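## Task

The wall rack holds two removable shelves, each labelled on its front edge. Label colours: KK-17 yellow, KK-27 red, KK-44 red, KK-55 green, KK-84 yellow, KK-91 green. Set each shelf on the rack level bearing its label's colour, get five vials standing upright on each shelf, and slide both shelves all the way in. Anything held in place only by the robot at the end does not count. Finally release everything and move the arms away.

## Robot and tools

Robot: two 7-joint arms, left_arm and right_arm, each ending in a two-finger gripper. Cameras: cam_high, cam_low, cam_left_wrist, cam_right_wrist, all 896x504. Calibration (K, distortion, T_world_to_cam) is supplied per camera; real cameras may be off by a couple of degrees and millimetres, and wrist camera poses are computed from that arm's joint readings. Occasionally something tugs a held part or nudges a loose object.

Frame: all printed positions use one world frame. Its origin sits on the z = 0 plane directly below the midpoint between the two arm bases, which are 0.70 m above that plane. +x is forward (the direction both arms face), +z is up, and left_arm is on the +y side; arm names do not match image left/right. Each arm reports end_effector_position (metres) and end_effector_quat_wxyz; the printed position can be wrong, more so at long reach. In the gripper's own axes, fingers point along +z and close along y. The reported point is between the pads when closed, a little under 1 cm behind the tips; closing moves the tips roughly 17 mm further along +z. Equal joint values on both arms produce mirrored postures.

execute_actions takes "actions" (a list with zero or one item) and optional "pictures" (boolean). An empty list commands nothing and returns state with pictures; otherwise pictures only come if "pictures": true.
- Action item: {"rows": [...], "steps": n}. steps is 3 to 15 (default 15), each step 1/30 s. rows holds 1 to 15 rows; row k drives step k, and the final row repeats if rows run out.
- Each row is one list for both arms: 16 numbers, each in [-1, 1]. Order: left_arm shoulder pitch, shoulder roll, upper arm roll, elbow, forearm roll, wrist pitch, wrist yaw, left opening, then the same eight for right_arm. Always send all 16, even if one arm should not move.
- The 7 joint numbers are scaled offsets, not poses. 1.0 equals 0.9738 rad (shoulder pitch), 0.9684 (shoulder roll), 1.598 (upper arm roll), 1.604 (elbow), 3.238 (forearm roll), 3.249 (wrist pitch and wrist yaw). Offsets are relative to the joint angles printed in the latest result that listed them, not to the previous row. Before any result in the scene has listed joints, and for the second or later call inside a single reply, they are relative to where the arm is when the action begins. So all-zero joints pull the arm back to those reference angles rather than holding still.
- Opening is absolute, not an offset: +1 fully open (pad gap 0.145 m), -1 closed. Closing fully needs at least about 0.5 s.
- Wait item: {"steps": n}, n up to 300, no command; counted from the previous result, and your reply time is included.

Stated joint ranges (rad), column order. left_arm: -1.396..2.000, -0.175..2.000, -1.571..1.571, 0.000..2.443, -1.571..1.571, -0.785..0.785, -1.571..1.571. right_arm: identical except shoulder pitch -1.300..2.000. A call asking any joint to exceed a stated end by more than 0.017 rad is rejected and nothing is sent. True ends may differ by up to 0.017 rad either way; requests past them are clipped, and "joint sent to its limit" may appear (possibly about an earlier action). Silence does not prove there is room left.

Speed: each step, targets stay within a fixed lead of measured angles: 0.0738 rad shoulder pitch, 0.0684 shoulder roll, 0.113 upper arm roll, 0.119 elbow, 0.403 forearm roll, 0.414 wrist pitch and yaw. If targets would shift the gripper over 70 mm from where it is, the whole arm's targets are shrunk toward the measured angles. Large moves therefore need several actions.

Timing: a result is captured 3 steps before its action ends; those steps run while you compose the next reply, and the simulation keeps running during thinking. Arms continue toward the last row sent until everything has nearly stopped (slow or blocked motion counts as stopped) or a step is HELD; then only a new action moves or presses further. Fingers still in motion finish regardless.

Results: the state line `left_arm: ...` | `right_arm: ...`; Joint positions and Joint velocities, one block per arm (seven joints in rad and rad/s, then pad gap in m and m/s); grip_measured, the measured opening on the command scale. "joint command not followed" means a clearance check altered or blocked an arm's joint targets on some steps; the rest of the row still ran. HELD marks steps whose row was partly or fully not sent. MOTOR HOT appears from 85 °C; at 100 °C an OVER-TEMPERATURE FAULT stops that arm and its overheated joints go limp until cooled. Holding loads, even while you think, heats motors.

Gripping: to keep hold, keep commanding an opening clearly below grip_measured; the bigger the gap, the harder the squeeze. Roughly 10 N per pad for objects up to about 11 cm wide, less on weaker grippers. A fast close may squeeze harder, sometimes until the fingers spring open.

zoom_image: {"camera": name, "region": [x0, y0, x1, y1]} in pixels of that camera's latest image, origin top-left, region at most 504x504. Returns a more detailed crop.

finished_scene: {"scene": current scene number}. A reply without any tool call ends all remaining work. When continuing from a summary, first send an empty actions list to learn the current scene and task.

Avoid: arms colliding or pressing each other, knocking anything out of the work area, dropping or slipping items, slamming, very hard pushes, and overheating. Leave shelves and vials self-supporting, open the grippers and retract before finishing.

Each tool is called after ">>>" as name([rows], argument=value, ...), one row to a line, values as JSON.

## Session

>>> execute_actions(actions=[])

Scene clock: 0.00 s of 9600.00 s.
left_arm: end_effector_position=(+0.2704, +0.1569, +0.4514) grip_measured=+1.00 end_effector_quat_wxyz=(-0.005, +0.704, +0.006, +0.710) | right_arm: end_effector_position=(+0.2728, -0.1511, +0.4479) grip_measured=+1.00 end_effector_quat_wxyz=(-0.004, +0.707, +0.008, +0.707)
Joint positions: left_arm=[-0.439  0.333 -0.276  1.813  0.175 -0.281 -0.364  0.145] | right_arm=[-0.422  0.341 -0.291  1.796  0.178 -0.277 -0.343  0.145]
Joint velocities: left_arm=[-0.121 -0.055 -0.002 -0.007 -0.007  0.007 -0.007 -0.   ] | right_arm=[ 0.055 -0.033 -0.007 -0.002  0.022 -0.007 -0.007  0.   ]
Motor temperatures (°C, as the motors report them): left_arm=[26 24 26 24 28 27 26] | right_arm=[27 27 28 28 26 24 27]

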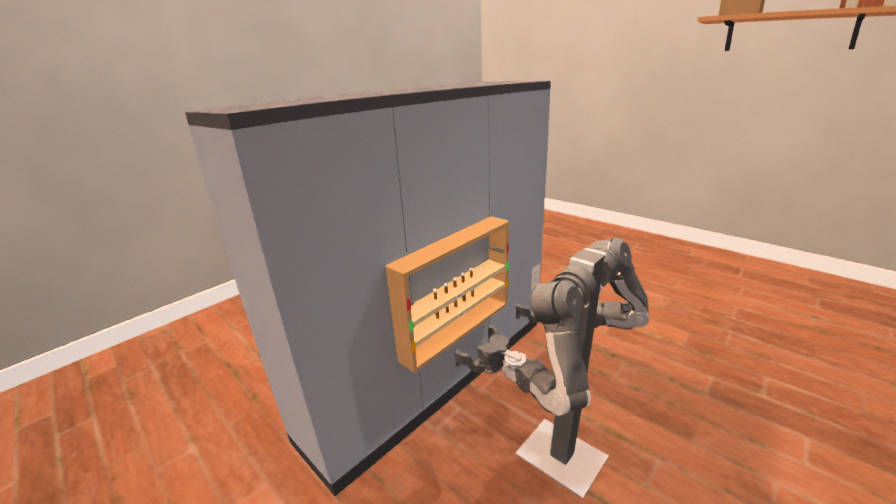

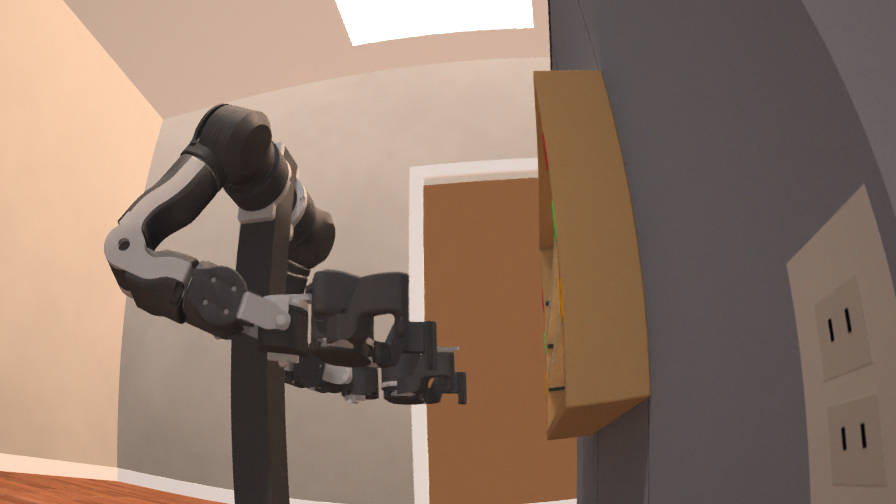

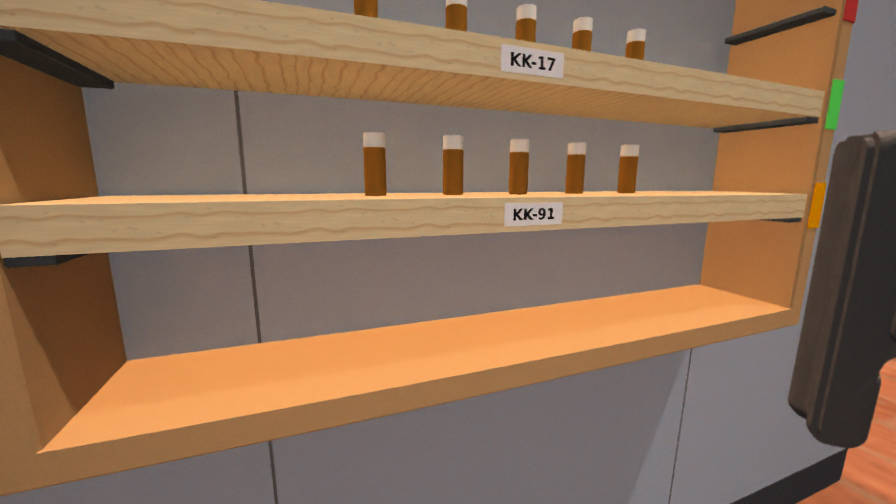

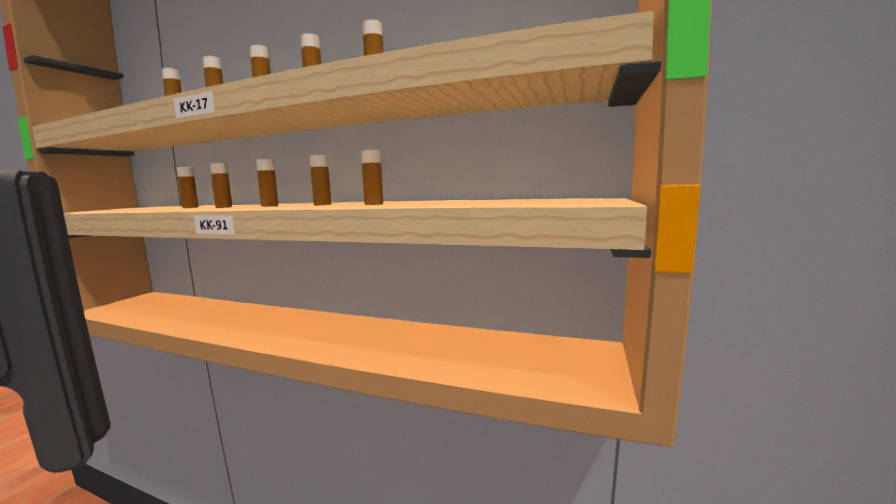

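>>> execute_actions([
  {"rows":[[-0.165,-0.344,0.173,0.116,0.43,0.148,0.235,-0.3,-0.183,-0.352,0.182,0.127,0.429,0.147,0.229,-0.3]]},
])

>>> execute_actions([
  {"steps":60},
], pictures=true)

Scene clock: 1.00 s of 9600.00 s.
left_arm: end_effector_position=(+0.2450, +0.1219, +0.5169) grip_measured=-0.30 end_effector_quat_wxyz=(+0.609, +0.476, +0.401, +0.492) | right_arm: end_effector_position=(+0.2447, -0.1214, +0.5177) grip_measured=-0.30 end_effector_quat_wxyz=(+0.610, -0.476, +0.400, -0.491)
Joint positions: left_arm=[-0.599 -0.001  0.     2.002  1.557  0.197  0.393  0.053] | right_arm=[-0.6   -0.001 -0.     2.004  1.557  0.198  0.395  0.053]
Joint velocities: left_arm=[-0.055 -0.033 -0.022 -0.012  0.139 -0.037  0.022  0.   ] | right_arm=[-0.011  0.011 -0.012 -0.017  0.168  0.037  0.051 -0.   ]
Motor temperatures (°C, as the motors report them): left_arm=[26 24 26 25 28 28 26] | right_arm=[27 27 28 28 26 24 27]
Steps of this call (steps 1 to 18: nothing new was sent; steps 19 to 30: the first 12 steps of this action). Readings (joint positions):
19: left_arm=[-0.489 0.275 -0.188 1.879 0.265 -0.182 -0.271] | right_arm=[-0.471 0.285 -0.203 1.863 0.268 -0.177 -0.251]
20: left_arm=[-0.564 0.201 -0.079 1.987 0.416 -0.041 -0.134] | right_arm=[-0.545 0.211 -0.094 1.972 0.419 -0.037 -0.114]
22: left_arm=[-0.608 0.086 0.022 2.008 0.782 0.119 0.197] | right_arm=[-0.613 0.097 0.023 2.012 0.785 0.121 0.211]
26: left_arm=[-0.597 0.001 -0.002 2.002 1.449 0.197 0.384] | right_arm=[-0.595 -0.002 -0.005 2.004 1.451 0.199 0.386]
30: the state above

Scene clock: 3.00 s of 9600.00 s.
left_arm: end_effector_position=(+0.2450, +0.1224, +0.5173) grip_measured=-0.30 end_effector_quat_wxyz=(+0.610, +0.473, +0.403, +0.491) | right_arm: end_effector_position=(+0.2447, -0.1219, +0.5180) grip_measured=-0.30 end_effector_quat_wxyz=(+0.611, -0.473, +0.402, -0.490)
Joint positions: left_arm=[-0.599 -0.001  0.     2.002  1.565  0.197  0.394  0.053] | right_arm=[-0.6   -0.001 -0.     2.004  1.565  0.198  0.395  0.053]
Joint velocities: left_arm=[-0.011 -0.033 -0.002  0.002 -0.022 -0.007 -0.022  0.   ] | right_arm=[ 0.033 -0.077  0.007 -0.007 -0.051 -0.022  0.022  0.   ]
Motor temperatures (°C, as the motors report them): left_arm=[26 24 26 25 28 28 26] | right_arm=[27 27 28 28 26 24 27]
Kept back: nothing.
Steps of this call (steps 1 to 3: the last 3 steps of your previous action; steps 4 to 15: the robot went on to your last target; steps 16 to 60: nothing new was sent). Readings (joint positions):
1: left_arm=[-0.599 -0.001 0.000 2.002 1.561 0.197 0.393] | right_arm=[-0.600 -0.001 -0.000 2.004 1.561 0.198 0.395]
2: left_arm=[-0.599 -0.001 0.000 2.002 1.563 0.197 0.393] | right_arm=[-0.600 -0.001 -0.000 2.004 1.563 0.198 0.395]
4: left_arm=[-0.599 -0.001 0.000 2.002 1.565 0.197 0.393] | right_arm=[-0.600 -0.001 -0.000 2.004 1.564 0.198 0.395]
8: left_arm=[-0.599 -0.001 0.000 2.002 1.565 0.197 0.394] | right_arm=[-0.600 -0.001 -0.000 2.004 1.565 0.198 0.395]
60: the state above
All arms were judged still, so your last target was given up. Only a new action makes them travel on or press farther. Fingers that are still opening or closing keep moving.
camera_calibration (this result's frames):
cam_left_wrist: T_world_to_cam=[[-0.535843, 0.126806, 0.834741, -0.319572], [-0.33258, -0.940427, -0.0706306, 0.244942], [0.776056, -0.315465, 0.546094, -0.377524], [0, 0, 0, 1]] pos_world=[0.203202, 0.151778, 0.490223]
cam_right_wrist: T_world_to_cam=[[0.525189, 0.152419, -0.837225, 0.325545], [-0.339839, 0.939539, -0.0421345, 0.231903], [0.780183, 0.30665, 0.545234, -0.383962], [0, 0, 0, 1]] pos_world=[0.207398, -0.149759, 0.491674]

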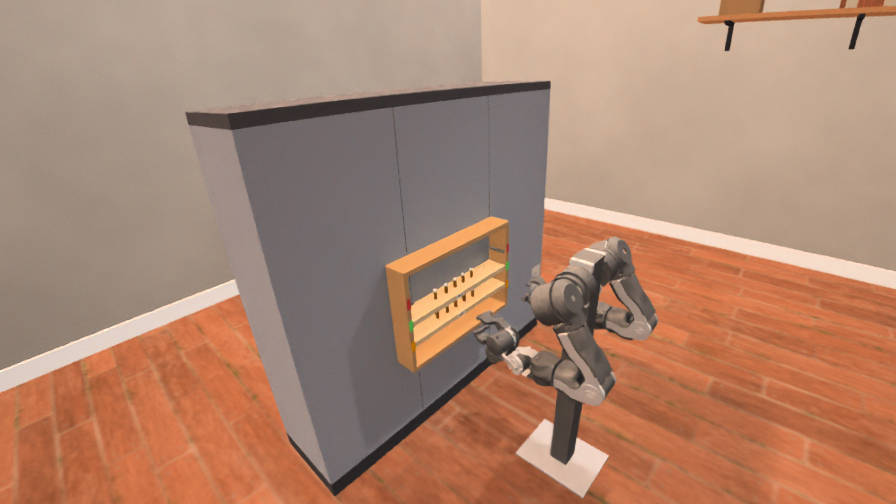

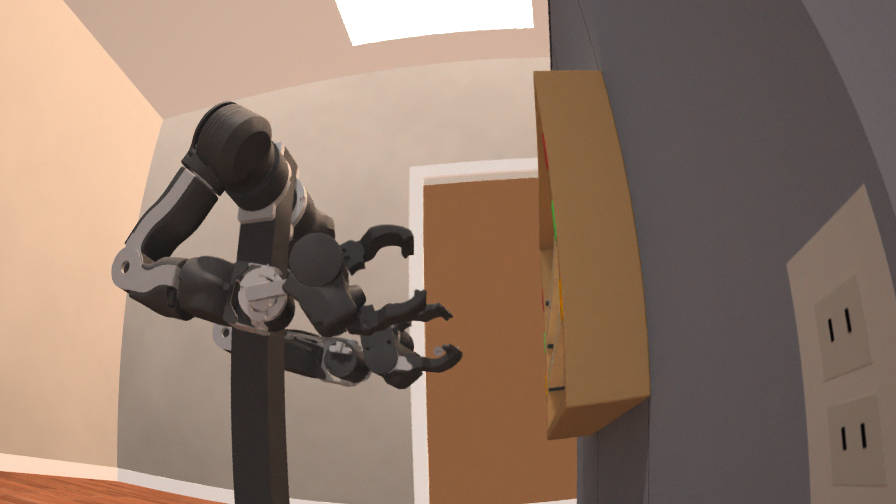

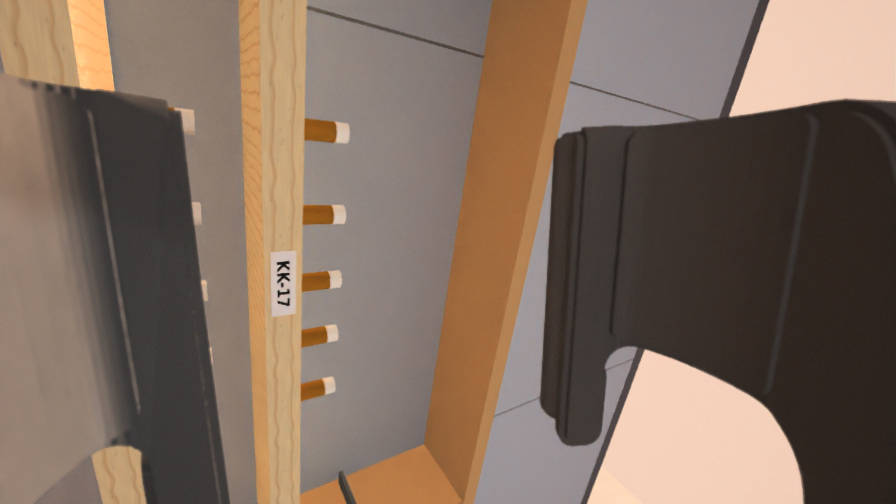

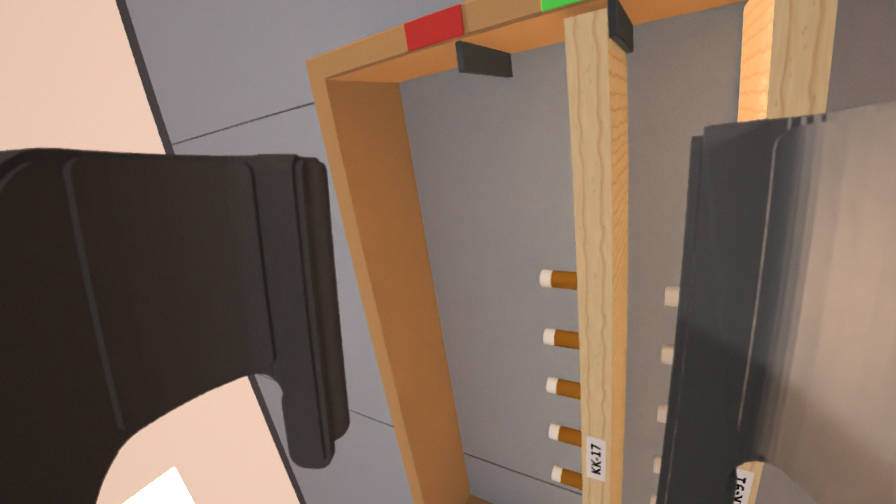

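>>> execute_actions([
  {"rows":[[0.364,0.259,0.074,0.001,-0.883,-0.061,-0.058,-0.4,0.381,0,0,0.022,0.001,-0.061,-0.195,-0.4]]},
])

>>> execute_actions([
  {"steps":30},
], pictures=true)

Scene clock: 4.03 s of 9600.00 s.
left_arm: end_effector_position=(+0.3217, +0.1857, +0.5409) grip_measured=-0.40 end_effector_quat_wxyz=(-0.241, +0.611, -0.321, +0.682) | right_arm: end_effector_position=(+0.3230, -0.1515, +0.5339) grip_measured=-0.40 end_effector_quat_wxyz=(+0.500, -0.502, +0.499, -0.500)
Joint positions: left_arm=[-0.245  0.25   0.119  2.001 -0.529 -0.001  0.212  0.046] | right_arm=[-0.231 -0.001 -0.     2.036  1.567  0.003 -0.235  0.046]
Joint velocities: left_arm=[ 0.099 -0.033 -0.002  0.002 -4.344 -0.037  0.022 -0.   ] | right_arm=[ 0.143  0.055  0.017 -0.007  0.007  0.007  0.022 -0.   ]
Motor temperatures (°C, as the motors report them): left_arm=[26 24 26 25 28 28 26] | right_arm=[27 27 28 28 26 24 27]
Steps of this call (steps 1 to 19: nothing new was sent; steps 20 to 31: the first 12 steps of this action). Readings (joint positions):
20: left_arm=[-0.568 0.029 0.045 2.000 1.466 0.136 0.318] | right_arm=[-0.572 -0.001 -0.003 2.016 1.564 0.119 0.308]
21: left_arm=[-0.504 0.098 0.120 1.991 1.321 0.072 0.257] | right_arm=[-0.506 -0.001 -0.001 2.031 1.566 0.062 0.164]
23: left_arm=[-0.361 0.240 0.132 1.995 0.962 0.011 0.215] | right_arm=[-0.358 -0.001 -0.000 2.039 1.567 0.018 -0.116]
27: left_arm=[-0.233 0.251 0.121 2.016 0.219 -0.008 0.212] | right_arm=[-0.205 -0.001 -0.000 2.051 1.567 0.005 -0.214]
31: the state above

Scene clock: 5.03 s of 9600.00 s.
left_arm: end_effector_position=(+0.3235, +0.2096, +0.5332) grip_measured=-0.40 end_effector_quat_wxyz=(+0.497, -0.503, +0.502, -0.499) | right_arm: end_effector_position=(+0.3237, -0.1515, +0.5356) grip_measured=-0.40 end_effector_quat_wxyz=(+0.501, -0.500, +0.497, -0.501)
Joint positions: left_arm=[-0.244  0.25   0.119  2.002 -1.292 -0.001  0.211  0.046] | right_arm=[-0.227 -0.001 -0.     2.037  1.567  0.003 -0.235  0.046]
Joint velocities: left_arm=[-0.011  0.033 -0.007  0.012 -0.022 -0.007 -0.081 -0.   ] | right_arm=[-0.033 -0.077  0.012 -0.002 -0.022 -0.022  0.037 -0.   ]
Motor temperatures (°C, as the motors report them): left_arm=[26 24 26 25 28 28 26] | right_arm=[27 27 28 28 26 24 27]
Kept back: nothing.
Steps of this call (steps 1 to 3: the last 3 steps of your previous action; steps 4 to 30: the robot went on to your last target). Readings (joint positions):
1: left_arm=[-0.243 0.250 0.119 2.002 -0.716 -0.001 0.211] | right_arm=[-0.227 -0.001 -0.000 2.037 1.567 0.003 -0.235]
2: left_arm=[-0.243 0.250 0.119 2.002 -0.903 -0.001 0.211] | right_arm=[-0.227 -0.001 -0.000 2.037 1.567 0.003 -0.235]
4: left_arm=[-0.244 0.250 0.119 2.002 -1.187 -0.001 0.211] | right_arm=[-0.227 -0.001 -0.000 2.037 1.567 0.003 -0.235]
8: left_arm=[-0.244 0.250 0.119 2.002 -1.285 -0.001 0.211] | right_arm=[-0.227 -0.001 -0.000 2.037 1.567 0.003 -0.235]
30: the state above
All arms were judged still, so your last target was given up. Only a new action makes them travel on or press farther. Fingers that are still opening or closing keep moving.
camera_calibration (this result's frames):
cam_left_wrist: T_world_to_cam=[[-0.354743, 0.0000949767, -0.934964, 0.609709], [-0.162432, 0.984787, 0.0617299, -0.174875], [0.920746, 0.173766, -0.349331, -0.091522], [0, 0, 0, 1]] pos_world=[0.272153, 0.188061, 0.548879]
cam_right_wrist: T_world_to_cam=[[0.343001, 0.0212567, -0.939094, 0.397012], [-0.163666, 0.985804, -0.0374646, 0.234869], [0.924967, 0.166548, 0.341611, -0.405104], [0, 0, 0, 1]] pos_world=[0.276972, -0.172504, 0.520019]

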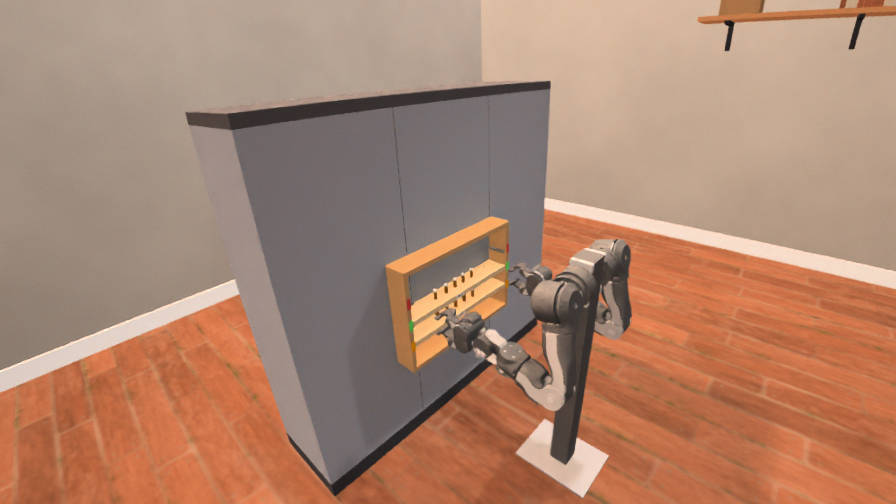

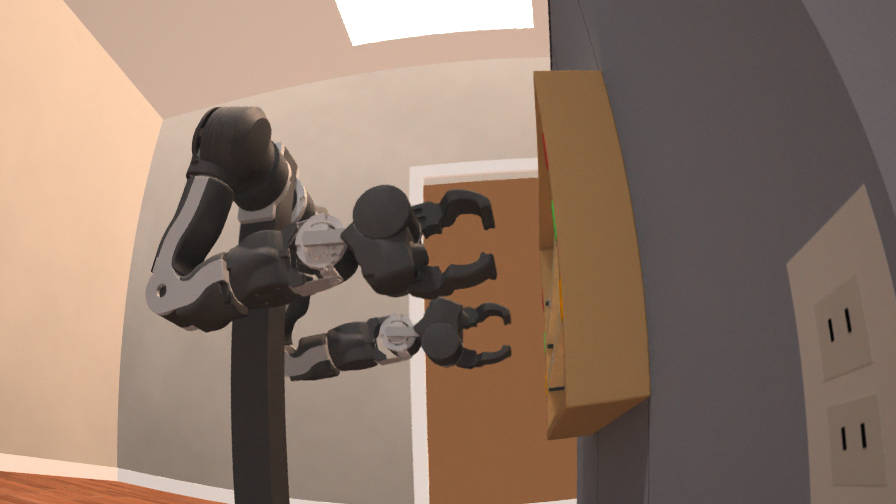

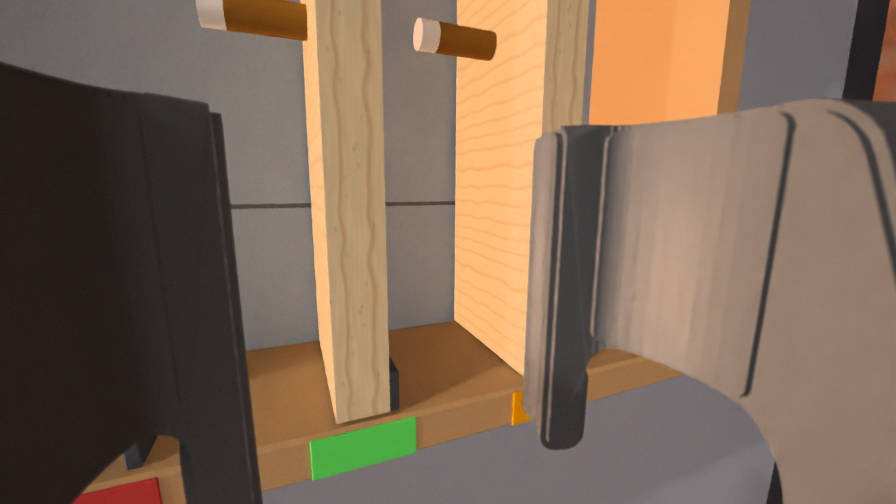

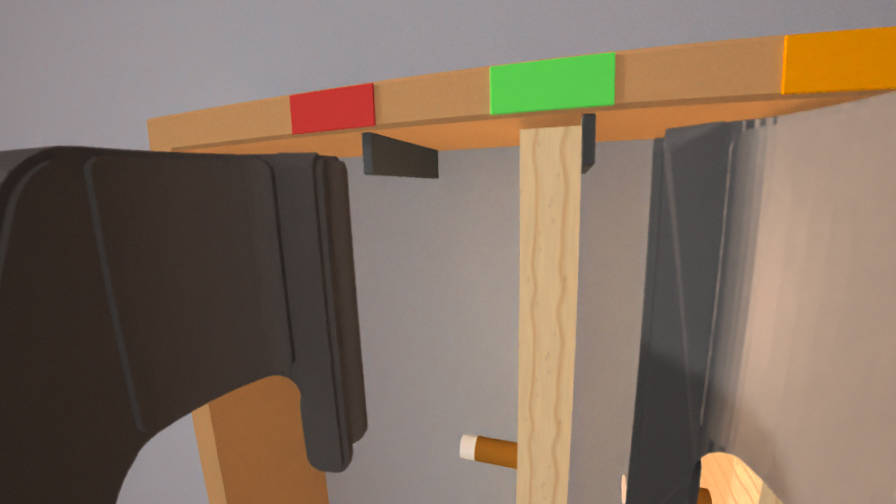

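>>> execute_actions([
  {"rows":[[0.07,0,-0.012,-0.04,-0.002,0,0,-0.4,0.07,0,0,-0.04,0,0,-0.001,-0.4],[0.07,0,-0.012,-0.04,-0.002,0,0,-0.4,0.07,0,0,-0.04,0,0,-0.001,-0.4],[0.15,0,-0.024,-0.08,-0.004,0,0,-0.4,0.14,0,0,-0.08,0,0,-0.003,-0.4],[0.15,0,-0.024,-0.08,-0.004,0,0,-0.4,0.14,0,0,-0.08,0,0,-0.003,-0.4],[0.22,0,-0.036,-0.12,-0.006,0,0,-0.4,0.21,0,0,-0.122,0,0,-0.004,-0.4],[0.22,0,-0.036,-0.12,-0.006,0,0,-0.4,0.21,0,0,-0.122,0,0,-0.004,-0.4],[0.295,0,-0.047,-0.162,-0.008,0,0.002,-0.4,0.283,0,0,-0.165,0,0,-0.005,-0.4],[0.295,0,-0.047,-0.162,-0.008,0,0.002,-0.4,0.283,0,0,-0.165,0,0,-0.005,-0.4],[0.36,0,-0.059,-0.207,-0.008,0,-0.002,-0.4,0.348,0,0,-0.21,0,0,-0.002,-0.4],[0.36,0,-0.059,-0.207,-0.008,0,-0.002,-0.4,0.348,0,0,-0.21,0,0,-0.002,-0.4],[0.43,0,-0.071,-0.254,-0.008,0,-0.005,-0.4,0.414,0,0,-0.257,0,0,0.002,-0.4]]},
])

>>> execute_actions(actions=[])

Scene clock: 5.77 s of 9600.00 s.
left_arm: end_effector_position=(+0.4148, +0.2095, +0.5323) grip_measured=-0.40 end_effector_quat_wxyz=(+0.499, -0.500, +0.499, -0.502) | right_arm: end_effector_position=(+0.4152, -0.1516, +0.5332) grip_measured=-0.40 end_effector_quat_wxyz=(+0.500, -0.501, +0.498, -0.501)
Joint positions: left_arm=[ 0.188  0.25   0.005  1.584 -1.317 -0.001  0.2    0.045] | right_arm=[ 0.191 -0.001  0.     1.616  1.567  0.003 -0.233  0.046]
Joint velocities: left_arm=[ 0.363 -0.055  0.012 -0.125 -0.037 -0.066  0.037  0.   ] | right_arm=[ 0.341  0.011  0.002 -0.183 -0.007  0.007 -0.022  0.   ]
Motor temperatures (°C, as the motors report them): left_arm=[26 24 26 25 28 28 26] | right_arm=[27 27 28 28 26 24 27]
Steps of this call (steps 1 to 10: nothing new was sent; steps 11 to 22: the first 12 steps of this action). Readings (joint positions):
11: left_arm=[-0.206 0.251 0.107 1.963 -1.294 -0.001 0.209] | right_arm=[-0.192 -0.001 -0.000 1.999 1.567 0.003 -0.232]
12: left_arm=[-0.161 0.249 0.098 1.924 -1.296 -0.001 0.213] | right_arm=[-0.145 -0.001 -0.000 1.960 1.567 0.003 -0.239]
14: left_arm=[-0.086 0.251 0.080 1.867 -1.302 -0.001 0.210] | right_arm=[-0.071 -0.001 -0.000 1.904 1.567 0.003 -0.240]
18: left_arm=[0.054 0.250 0.043 1.732 -1.314 -0.001 0.214] | right_arm=[0.059 -0.001 0.000 1.762 1.567 0.003 -0.250]
22: the state above

Scene clock: 5.87 s of 9600.00 s.
left_arm: end_effector_position=(+0.4121, +0.2086, +0.5322) grip_measured=-0.40 end_effector_quat_wxyz=(+0.500, -0.499, +0.499, -0.503) | right_arm: end_effector_position=(+0.4121, -0.1515, +0.5317) grip_measured=-0.40 end_effector_quat_wxyz=(+0.500, -0.501, +0.498, -0.501)
Joint positions: left_arm=[ 0.175  0.25   0.005  1.597 -1.317 -0.001  0.197  0.045] | right_arm=[ 0.176 -0.001  0.     1.627  1.567  0.003 -0.23   0.046]
Joint velocities: left_arm=[-0.143  0.055 -0.012 -0.017 -0.007  0.037 -0.007  0.   ] | right_arm=[-0.121 -0.033 -0.012  0.007 -0.022  0.007 -0.066 -0.   ]
Motor temperatures (°C, as the motors report them): left_arm=[27 24 26 25 28 28 26] | right_arm=[27 27 28 28 26 24 27]
Kept back: nothing.
Steps of this call (steps 1 to 3: the last 3 steps of your previous action). Readings (joint positions):
1: left_arm=[0.186 0.250 0.005 1.592 -1.317 -0.001 0.198] | right_arm=[0.189 -0.001 0.000 1.623 1.567 0.003 -0.232]
2: left_arm=[0.180 0.250 0.005 1.597 -1.317 -0.001 0.197] | right_arm=[0.181 -0.001 0.000 1.628 1.567 0.003 -0.230]
3: the state above
camera_calibration (this result's frames):
cam_left_wrist: T_world_to_cam=[[-0.341996, 0.000106576, -0.939701, 0.637531], [-0.160646, 0.985272, 0.0585775, -0.158641], [0.925868, 0.170993, -0.336942, -0.181393], [0, 0, 0, 1]] pos_world=[0.360494, 0.187253, 0.547263]
cam_right_wrist: T_world_to_cam=[[0.341209, 0.0209728, -0.939753, 0.364054], [-0.163744, 0.985792, -0.0374526, 0.2492], [0.925616, 0.166659, 0.339795, -0.484828], [0, 0, 0, 1]] pos_world=[0.365351, -0.172494, 0.516196]

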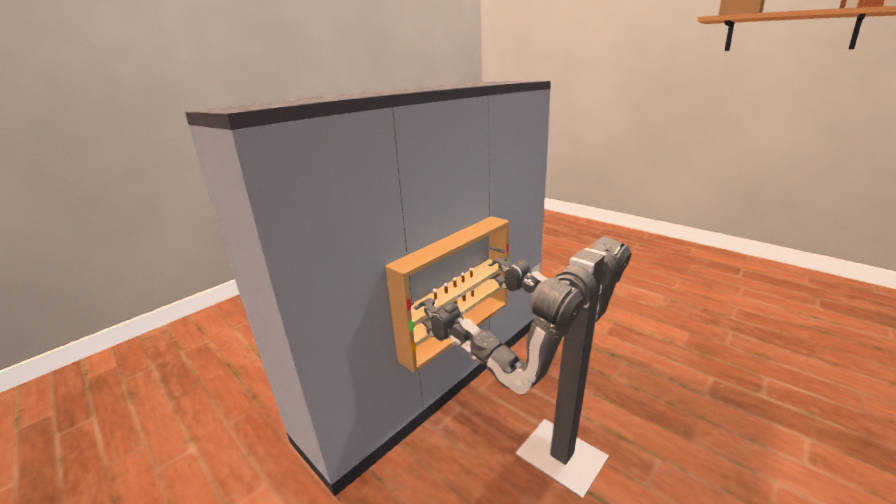

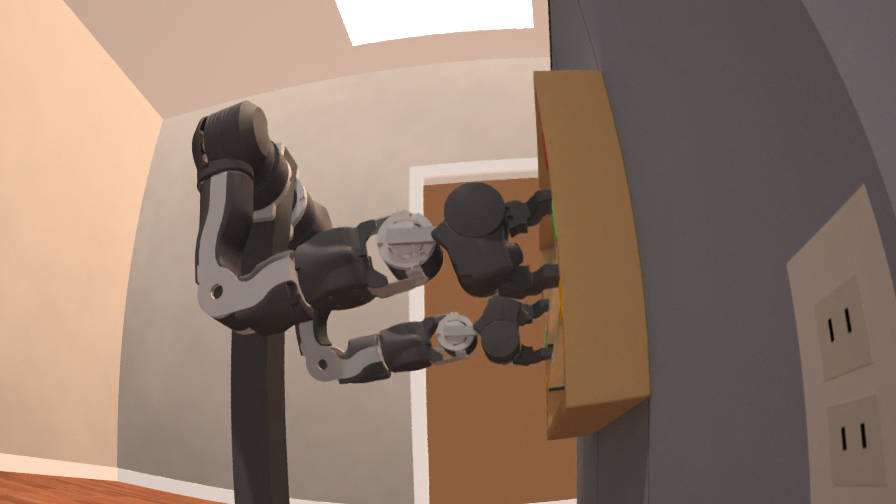

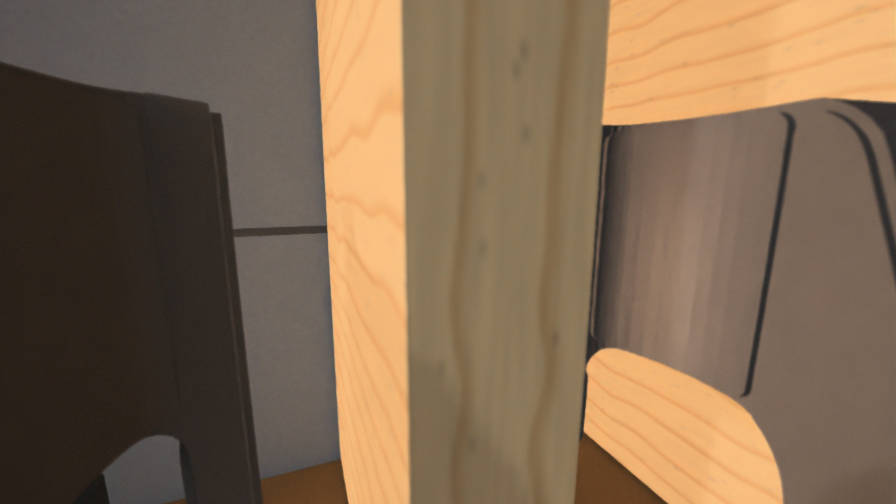

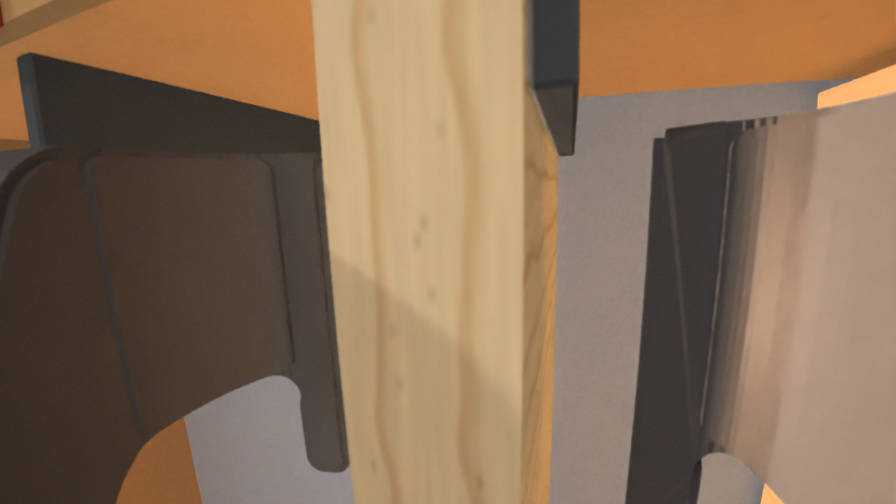

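>>> execute_actions([
  {"rows":[[0.024,0,-0.004,-0.017,0,0,-0.001,-0.4,0.023,0,0,-0.017,0,0,0.001,-0.4],[0.048,0,-0.008,-0.035,0,0,-0.003,-0.4,0.046,0,0,-0.035,0,0,0.003,-0.4],[0.072,0,-0.012,-0.052,0,0,-0.004,-0.4,0.069,0,0,-0.052,0,0,0.005,-0.4],[0.096,0,-0.017,-0.07,0,0,-0.005,-0.4,0.091,0,0,-0.07,0,0,0.007,-0.4],[0.096,0,-0.017,-0.07,0,0,-0.005,-0.5,0.091,0,0,-0.07,0,0,0.007,-0.5],[0.096,0,-0.017,-0.07,0,0,-0.005,-0.58,0.091,0,0,-0.07,0,0,0.007,-0.58],[0.096,0,-0.017,-0.07,0,0,-0.005,-0.65,0.091,0,0,-0.07,0,0,0.007,-0.65],[0.096,0,-0.017,-0.07,0,0,-0.005,-0.7,0.091,0,0,-0.07,0,0,0.007,-0.7],[0.096,0,-0.017,-0.07,0,0,-0.005,-0.75,0.091,0,0,-0.07,0,0,0.007,-0.75],[0.096,0,-0.017,-0.07,0,0,-0.005,-0.8,0.091,0,0,-0.07,0,0,0.007,-0.8],[0.096,0,-0.017,-0.07,0,0,-0.005,-0.9,0.091,0,0,-0.07,0,0,0.007,-0.9],[0.096,0,-0.017,-0.07,0,0,-0.005,-1,0.091,0,0,-0.07,0,0,0.007,-1]]},
])

>>> execute_actions([
  {"steps":8},
])

Scene clock: 6.57 s of 9600.00 s.
left_arm: end_effector_position=(+0.4321, +0.2097, +0.5308) grip_measured=-0.76 end_effector_quat_wxyz=(+0.499, -0.501, +0.500, -0.500) | right_arm: end_effector_position=(+0.4321, -0.1515, +0.5311) grip_measured=-0.76 end_effector_quat_wxyz=(+0.499, -0.502, +0.498, -0.501)
Joint positions: left_arm=[ 0.267  0.251 -0.02   1.487 -1.317 -0.001  0.184  0.018] | right_arm=[ 0.265 -0.001  0.     1.518  1.565  0.003 -0.211  0.018]
Joint velocities: left_arm=[ 0.011 -0.011 -0.007 -0.012 -0.051 -0.051 -0.051 -0.   ] | right_arm=[ 0.011 -0.033  0.012 -0.002 -0.051 -0.007 -0.051  0.   ]
Motor temperatures (°C, as the motors report them): left_arm=[27 24 26 25 28 28 26] | right_arm=[27 27 28 28 26 24 27]
Steps of this call (steps 1 to 9: the robot went on to your last target; steps 10 to 21: the first 12 steps of this action). Readings (joint positions):
10: left_arm=[0.186 0.250 0.002 1.580 -1.317 -0.001 0.196] | right_arm=[0.187 -0.001 0.000 1.611 1.567 0.003 -0.229]
11: left_arm=[0.214 0.250 -0.005 1.546 -1.317 -0.001 0.195] | right_arm=[0.214 -0.001 0.000 1.577 1.567 0.003 -0.227]
13: left_arm=[0.269 0.251 -0.018 1.492 -1.317 -0.001 0.189] | right_arm=[0.266 -0.001 0.000 1.523 1.567 0.003 -0.219]
17: left_arm=[0.268 0.251 -0.020 1.487 -1.317 -0.001 0.184] | right_arm=[0.265 -0.001 0.000 1.518 1.567 0.003 -0.212]
21: the state above

Scene clock: 6.83 s of 9600.00 s.
left_arm: end_effector_position=(+0.4321, +0.2097, +0.5308) grip_measured=-0.76 end_effector_quat_wxyz=(+0.499, -0.501, +0.500, -0.500) | right_arm: end_effector_position=(+0.4321, -0.1515, +0.5311) grip_measured=-0.76 end_effector_quat_wxyz=(+0.499, -0.502, +0.498, -0.501)
Joint positions: left_arm=[ 0.267  0.251 -0.02   1.487 -1.317 -0.001  0.184  0.018] | right_arm=[ 0.265 -0.001  0.     1.518  1.565  0.003 -0.211  0.018]
Joint velocities: left_arm=[-0.033 -0.011  0.012  0.022 -0.081  0.007  0.037 -0.   ] | right_arm=[-0.011  0.011  0.002 -0.002  0.051 -0.037  0.007  0.   ]
Motor temperatures (°C, as the motors report them): left_arm=[27 24 26 25 28 28 26] | right_arm=[27 27 28 28 26 24 27]
Kept back: nothing.
Steps of this call (steps 1 to 3: the last 3 steps of your previous action; steps 4 to 8: the robot went on to your last target). Readings (joint positions):
1: left_arm=[0.267 0.251 -0.020 1.487 -1.317 -0.001 0.184] | right_arm=[0.265 -0.001 0.000 1.518 1.565 0.003 -0.211]
2: left_arm=[0.267 0.251 -0.020 1.487 -1.317 -0.001 0.184] | right_arm=[0.265 -0.001 0.000 1.518 1.565 0.003 -0.211]
4: left_arm=[0.267 0.251 -0.020 1.487 -1.317 -0.001 0.184] | right_arm=[0.265 -0.001 0.000 1.518 1.565 0.003 -0.211]
8: the state above

>>> execute_actions([
  {"rows":[[-0.005,0,0.001,0.005,0,0,0.001,-1,-0.004,0,0,0.005,0,0,-0.001,-1],[-0.014,0,0.002,0.013,0,0,0.002,-1,-0.013,0,0,0.013,0,0,-0.002,-1],[-0.028,0,0.005,0.024,0,0,0.003,-1,-0.027,0,0,0.024,0,0,-0.004,-1],[-0.046,0,0.008,0.038,0,0,0.005,-1,-0.044,0,0,0.038,0,0,-0.005,-1],[-0.067,0,0.012,0.053,0,0,0.006,-1,-0.064,0,0,0.053,0,0,-0.007,-1],[-0.09,0,0.016,0.07,0,0,0.008,-1,-0.087,0,0,0.07,0,0,-0.009,-1],[-0.115,0,0.02,0.088,0,0,0.01,-1,-0.111,0,0,0.088,0,0,-0.01,-1],[-0.14,0,0.025,0.106,0,0,0.011,-1,-0.135,0,0,0.106,0,0,-0.012,-1],[-0.163,0,0.029,0.122,0,0,0.012,-1,-0.158,0,0,0.122,0,0,-0.013,-1],[-0.184,0,0.033,0.136,0,0,0.013,-1,-0.178,0,0,0.136,0,0,-0.014,-1],[-0.202,0,0.036,0.148,0,0,0.014,-1,-0.195,0,0,0.148,0,0,-0.015,-1],[-0.216,0,0.039,0.157,0,0,0.014,-1,-0.209,0,0,0.157,0,0,-0.016,-1],[-0.225,0,0.04,0.163,0,0,0.0145,-1,-0.218,0,0,0.163,0,0,-0.016,-1],[-0.23,0,0.041,0.166,0,0,0.0145,-1,-0.222,0,0,0.166,0,0,-0.016,-1]]},
])

>>> execute_actions([
  {"steps":8},
], pictures=true)

Scene clock: 7.60 s of 9600.00 s.
left_arm: end_effector_position=(+0.3860, +0.2086, +0.5309) grip_measured=-0.76 end_effector_quat_wxyz=(+0.498, -0.502, +0.503, -0.498) | right_arm: end_effector_position=(+0.3858, -0.1518, +0.5305) grip_measured=-0.76 end_effector_quat_wxyz=(+0.496, -0.504, +0.501, -0.499)
Joint positions: left_arm=[ 0.056  0.251  0.038  1.731 -1.318  0.001  0.229  0.018] | right_arm=[ 0.06  -0.001  0.     1.762  1.565  0.003 -0.261  0.018]
Joint velocities: left_arm=[-0.363 -0.077  0.076  0.344 -0.007 -0.037  0.037 -0.   ] | right_arm=[-0.209 -0.011  0.002  0.354  0.037 -0.037 -0.095 -0.   ]
Motor temperatures (°C, as the motors report them): left_arm=[27 24 26 25 28 28 26] | right_arm=[27 27 28 28 26 24 27]
Steps of this call (steps 1 to 11: the robot went on to your last target; steps 12 to 23: the first 12 steps of this action). Readings (joint positions):
12: left_arm=[0.266 0.251 -0.020 1.488 -1.317 -0.001 0.184] | right_arm=[0.264 -0.001 0.000 1.519 1.565 0.003 -0.213]
13: left_arm=[0.259 0.251 -0.019 1.498 -1.317 -0.000 0.188] | right_arm=[0.257 -0.001 0.000 1.529 1.565 0.003 -0.217]
15: left_arm=[0.225 0.251 -0.009 1.539 -1.317 0.001 0.195] | right_arm=[0.224 -0.001 0.000 1.570 1.565 0.003 -0.225]
19: left_arm=[0.132 0.251 0.017 1.647 -1.318 0.001 0.215] | right_arm=[0.133 -0.001 0.000 1.679 1.565 0.003 -0.245]
23: the state above

Scene clock: 7.87 s of 9600.00 s.
left_arm: end_effector_position=(+0.3830, +0.2085, +0.5310) grip_measured=-0.76 end_effector_quat_wxyz=(+0.497, -0.502, +0.503, -0.498) | right_arm: end_effector_position=(+0.3827, -0.1518, +0.5306) grip_measured=-0.76 end_effector_quat_wxyz=(+0.496, -0.505, +0.501, -0.498)
Joint positions: left_arm=[ 0.042  0.251  0.042  1.746 -1.317  0.001  0.232  0.018] | right_arm=[ 0.046 -0.001  0.     1.778  1.565  0.003 -0.264  0.018]
Joint velocities: left_arm=[ 0.077 -0.011  0.007 -0.007 -0.037  0.037  0.037 -0.   ] | right_arm=[-0.033 -0.077 -0.017  0.002  0.007 -0.037 -0.037  0.   ]
Motor temperatures (°C, as the motors report them): left_arm=[27 24 26 25 28 28 26] | right_arm=[27 27 28 28 26 24 27]
Kept back: nothing.
Steps of this call (steps 1 to 3: the last 3 steps of your previous action; steps 4 to 8: the robot went on to your last target). Readings (joint positions):
1: left_arm=[0.046 0.251 0.041 1.741 -1.317 0.001 0.231] | right_arm=[0.051 -0.001 0.000 1.772 1.565 0.003 -0.263]
2: left_arm=[0.042 0.251 0.042 1.746 -1.317 0.001 0.232] | right_arm=[0.047 -0.001 0.000 1.777 1.565 0.003 -0.264]
4: left_arm=[0.042 0.251 0.042 1.746 -1.317 0.001 0.232] | right_arm=[0.046 -0.001 0.000 1.778 1.565 0.003 -0.264]
8: the state above
camera_calibration (this result's frames):
cam_left_wrist: T_world_to_cam=[[-0.356401, 0.00352216, -0.934326, 0.628362], [-0.160861, 0.98483, 0.0650733, -0.166464], [0.920381, 0.173489, -0.350428, -0.146085], [0, 0, 0, 1]] pos_world=[0.331625, 0.18707, 0.546736]
cam_right_wrist: T_world_to_cam=[[0.328296, 0.0184764, -0.944394, 0.380093], [-0.163092, 0.985902, -0.0374065, 0.244377], [0.930389, 0.166303, 0.326681, -0.452101], [0, 0, 0, 1]] pos_world=[0.335702, -0.172769, 0.515791]

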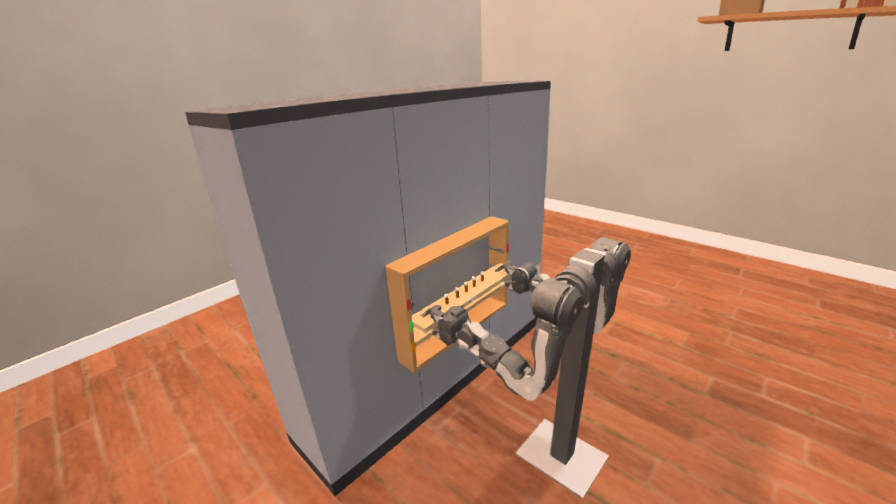

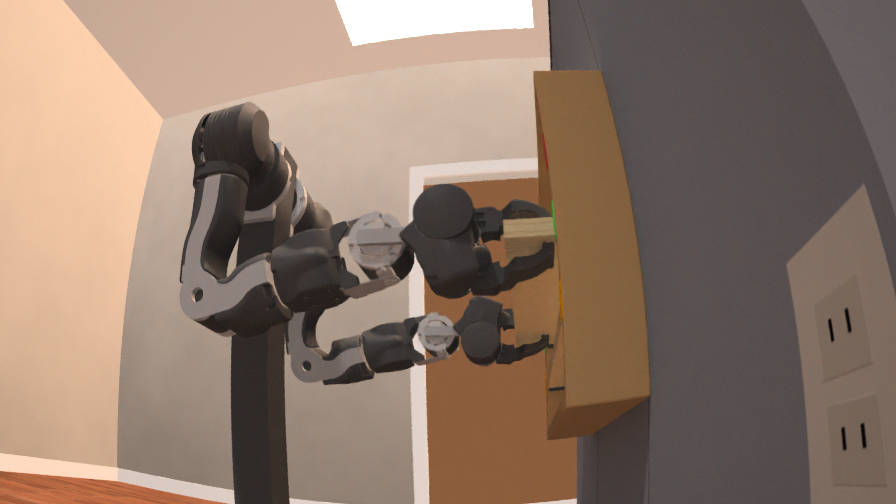

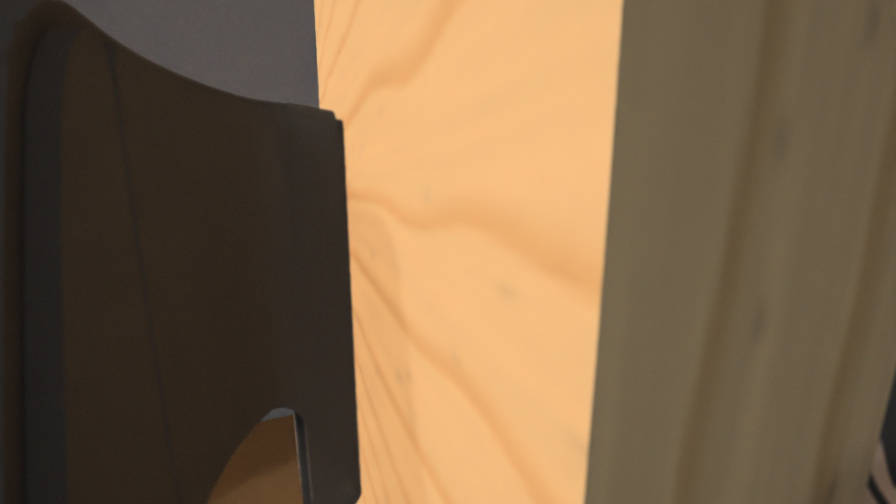

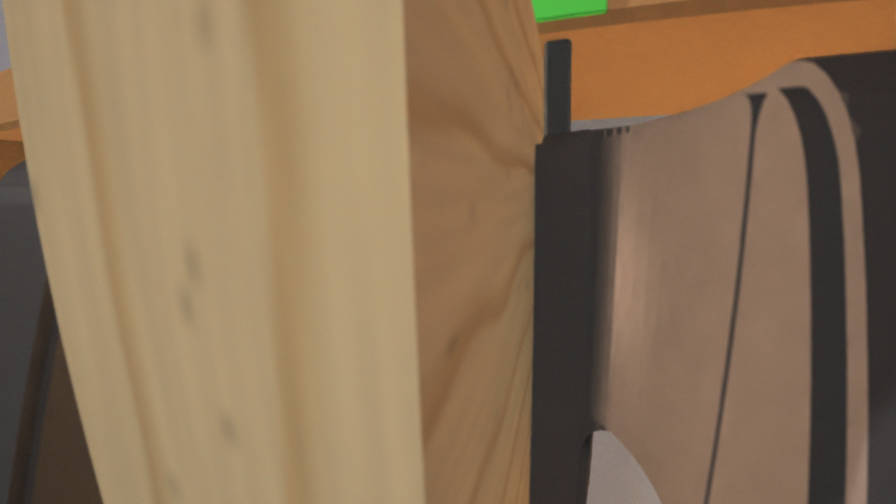

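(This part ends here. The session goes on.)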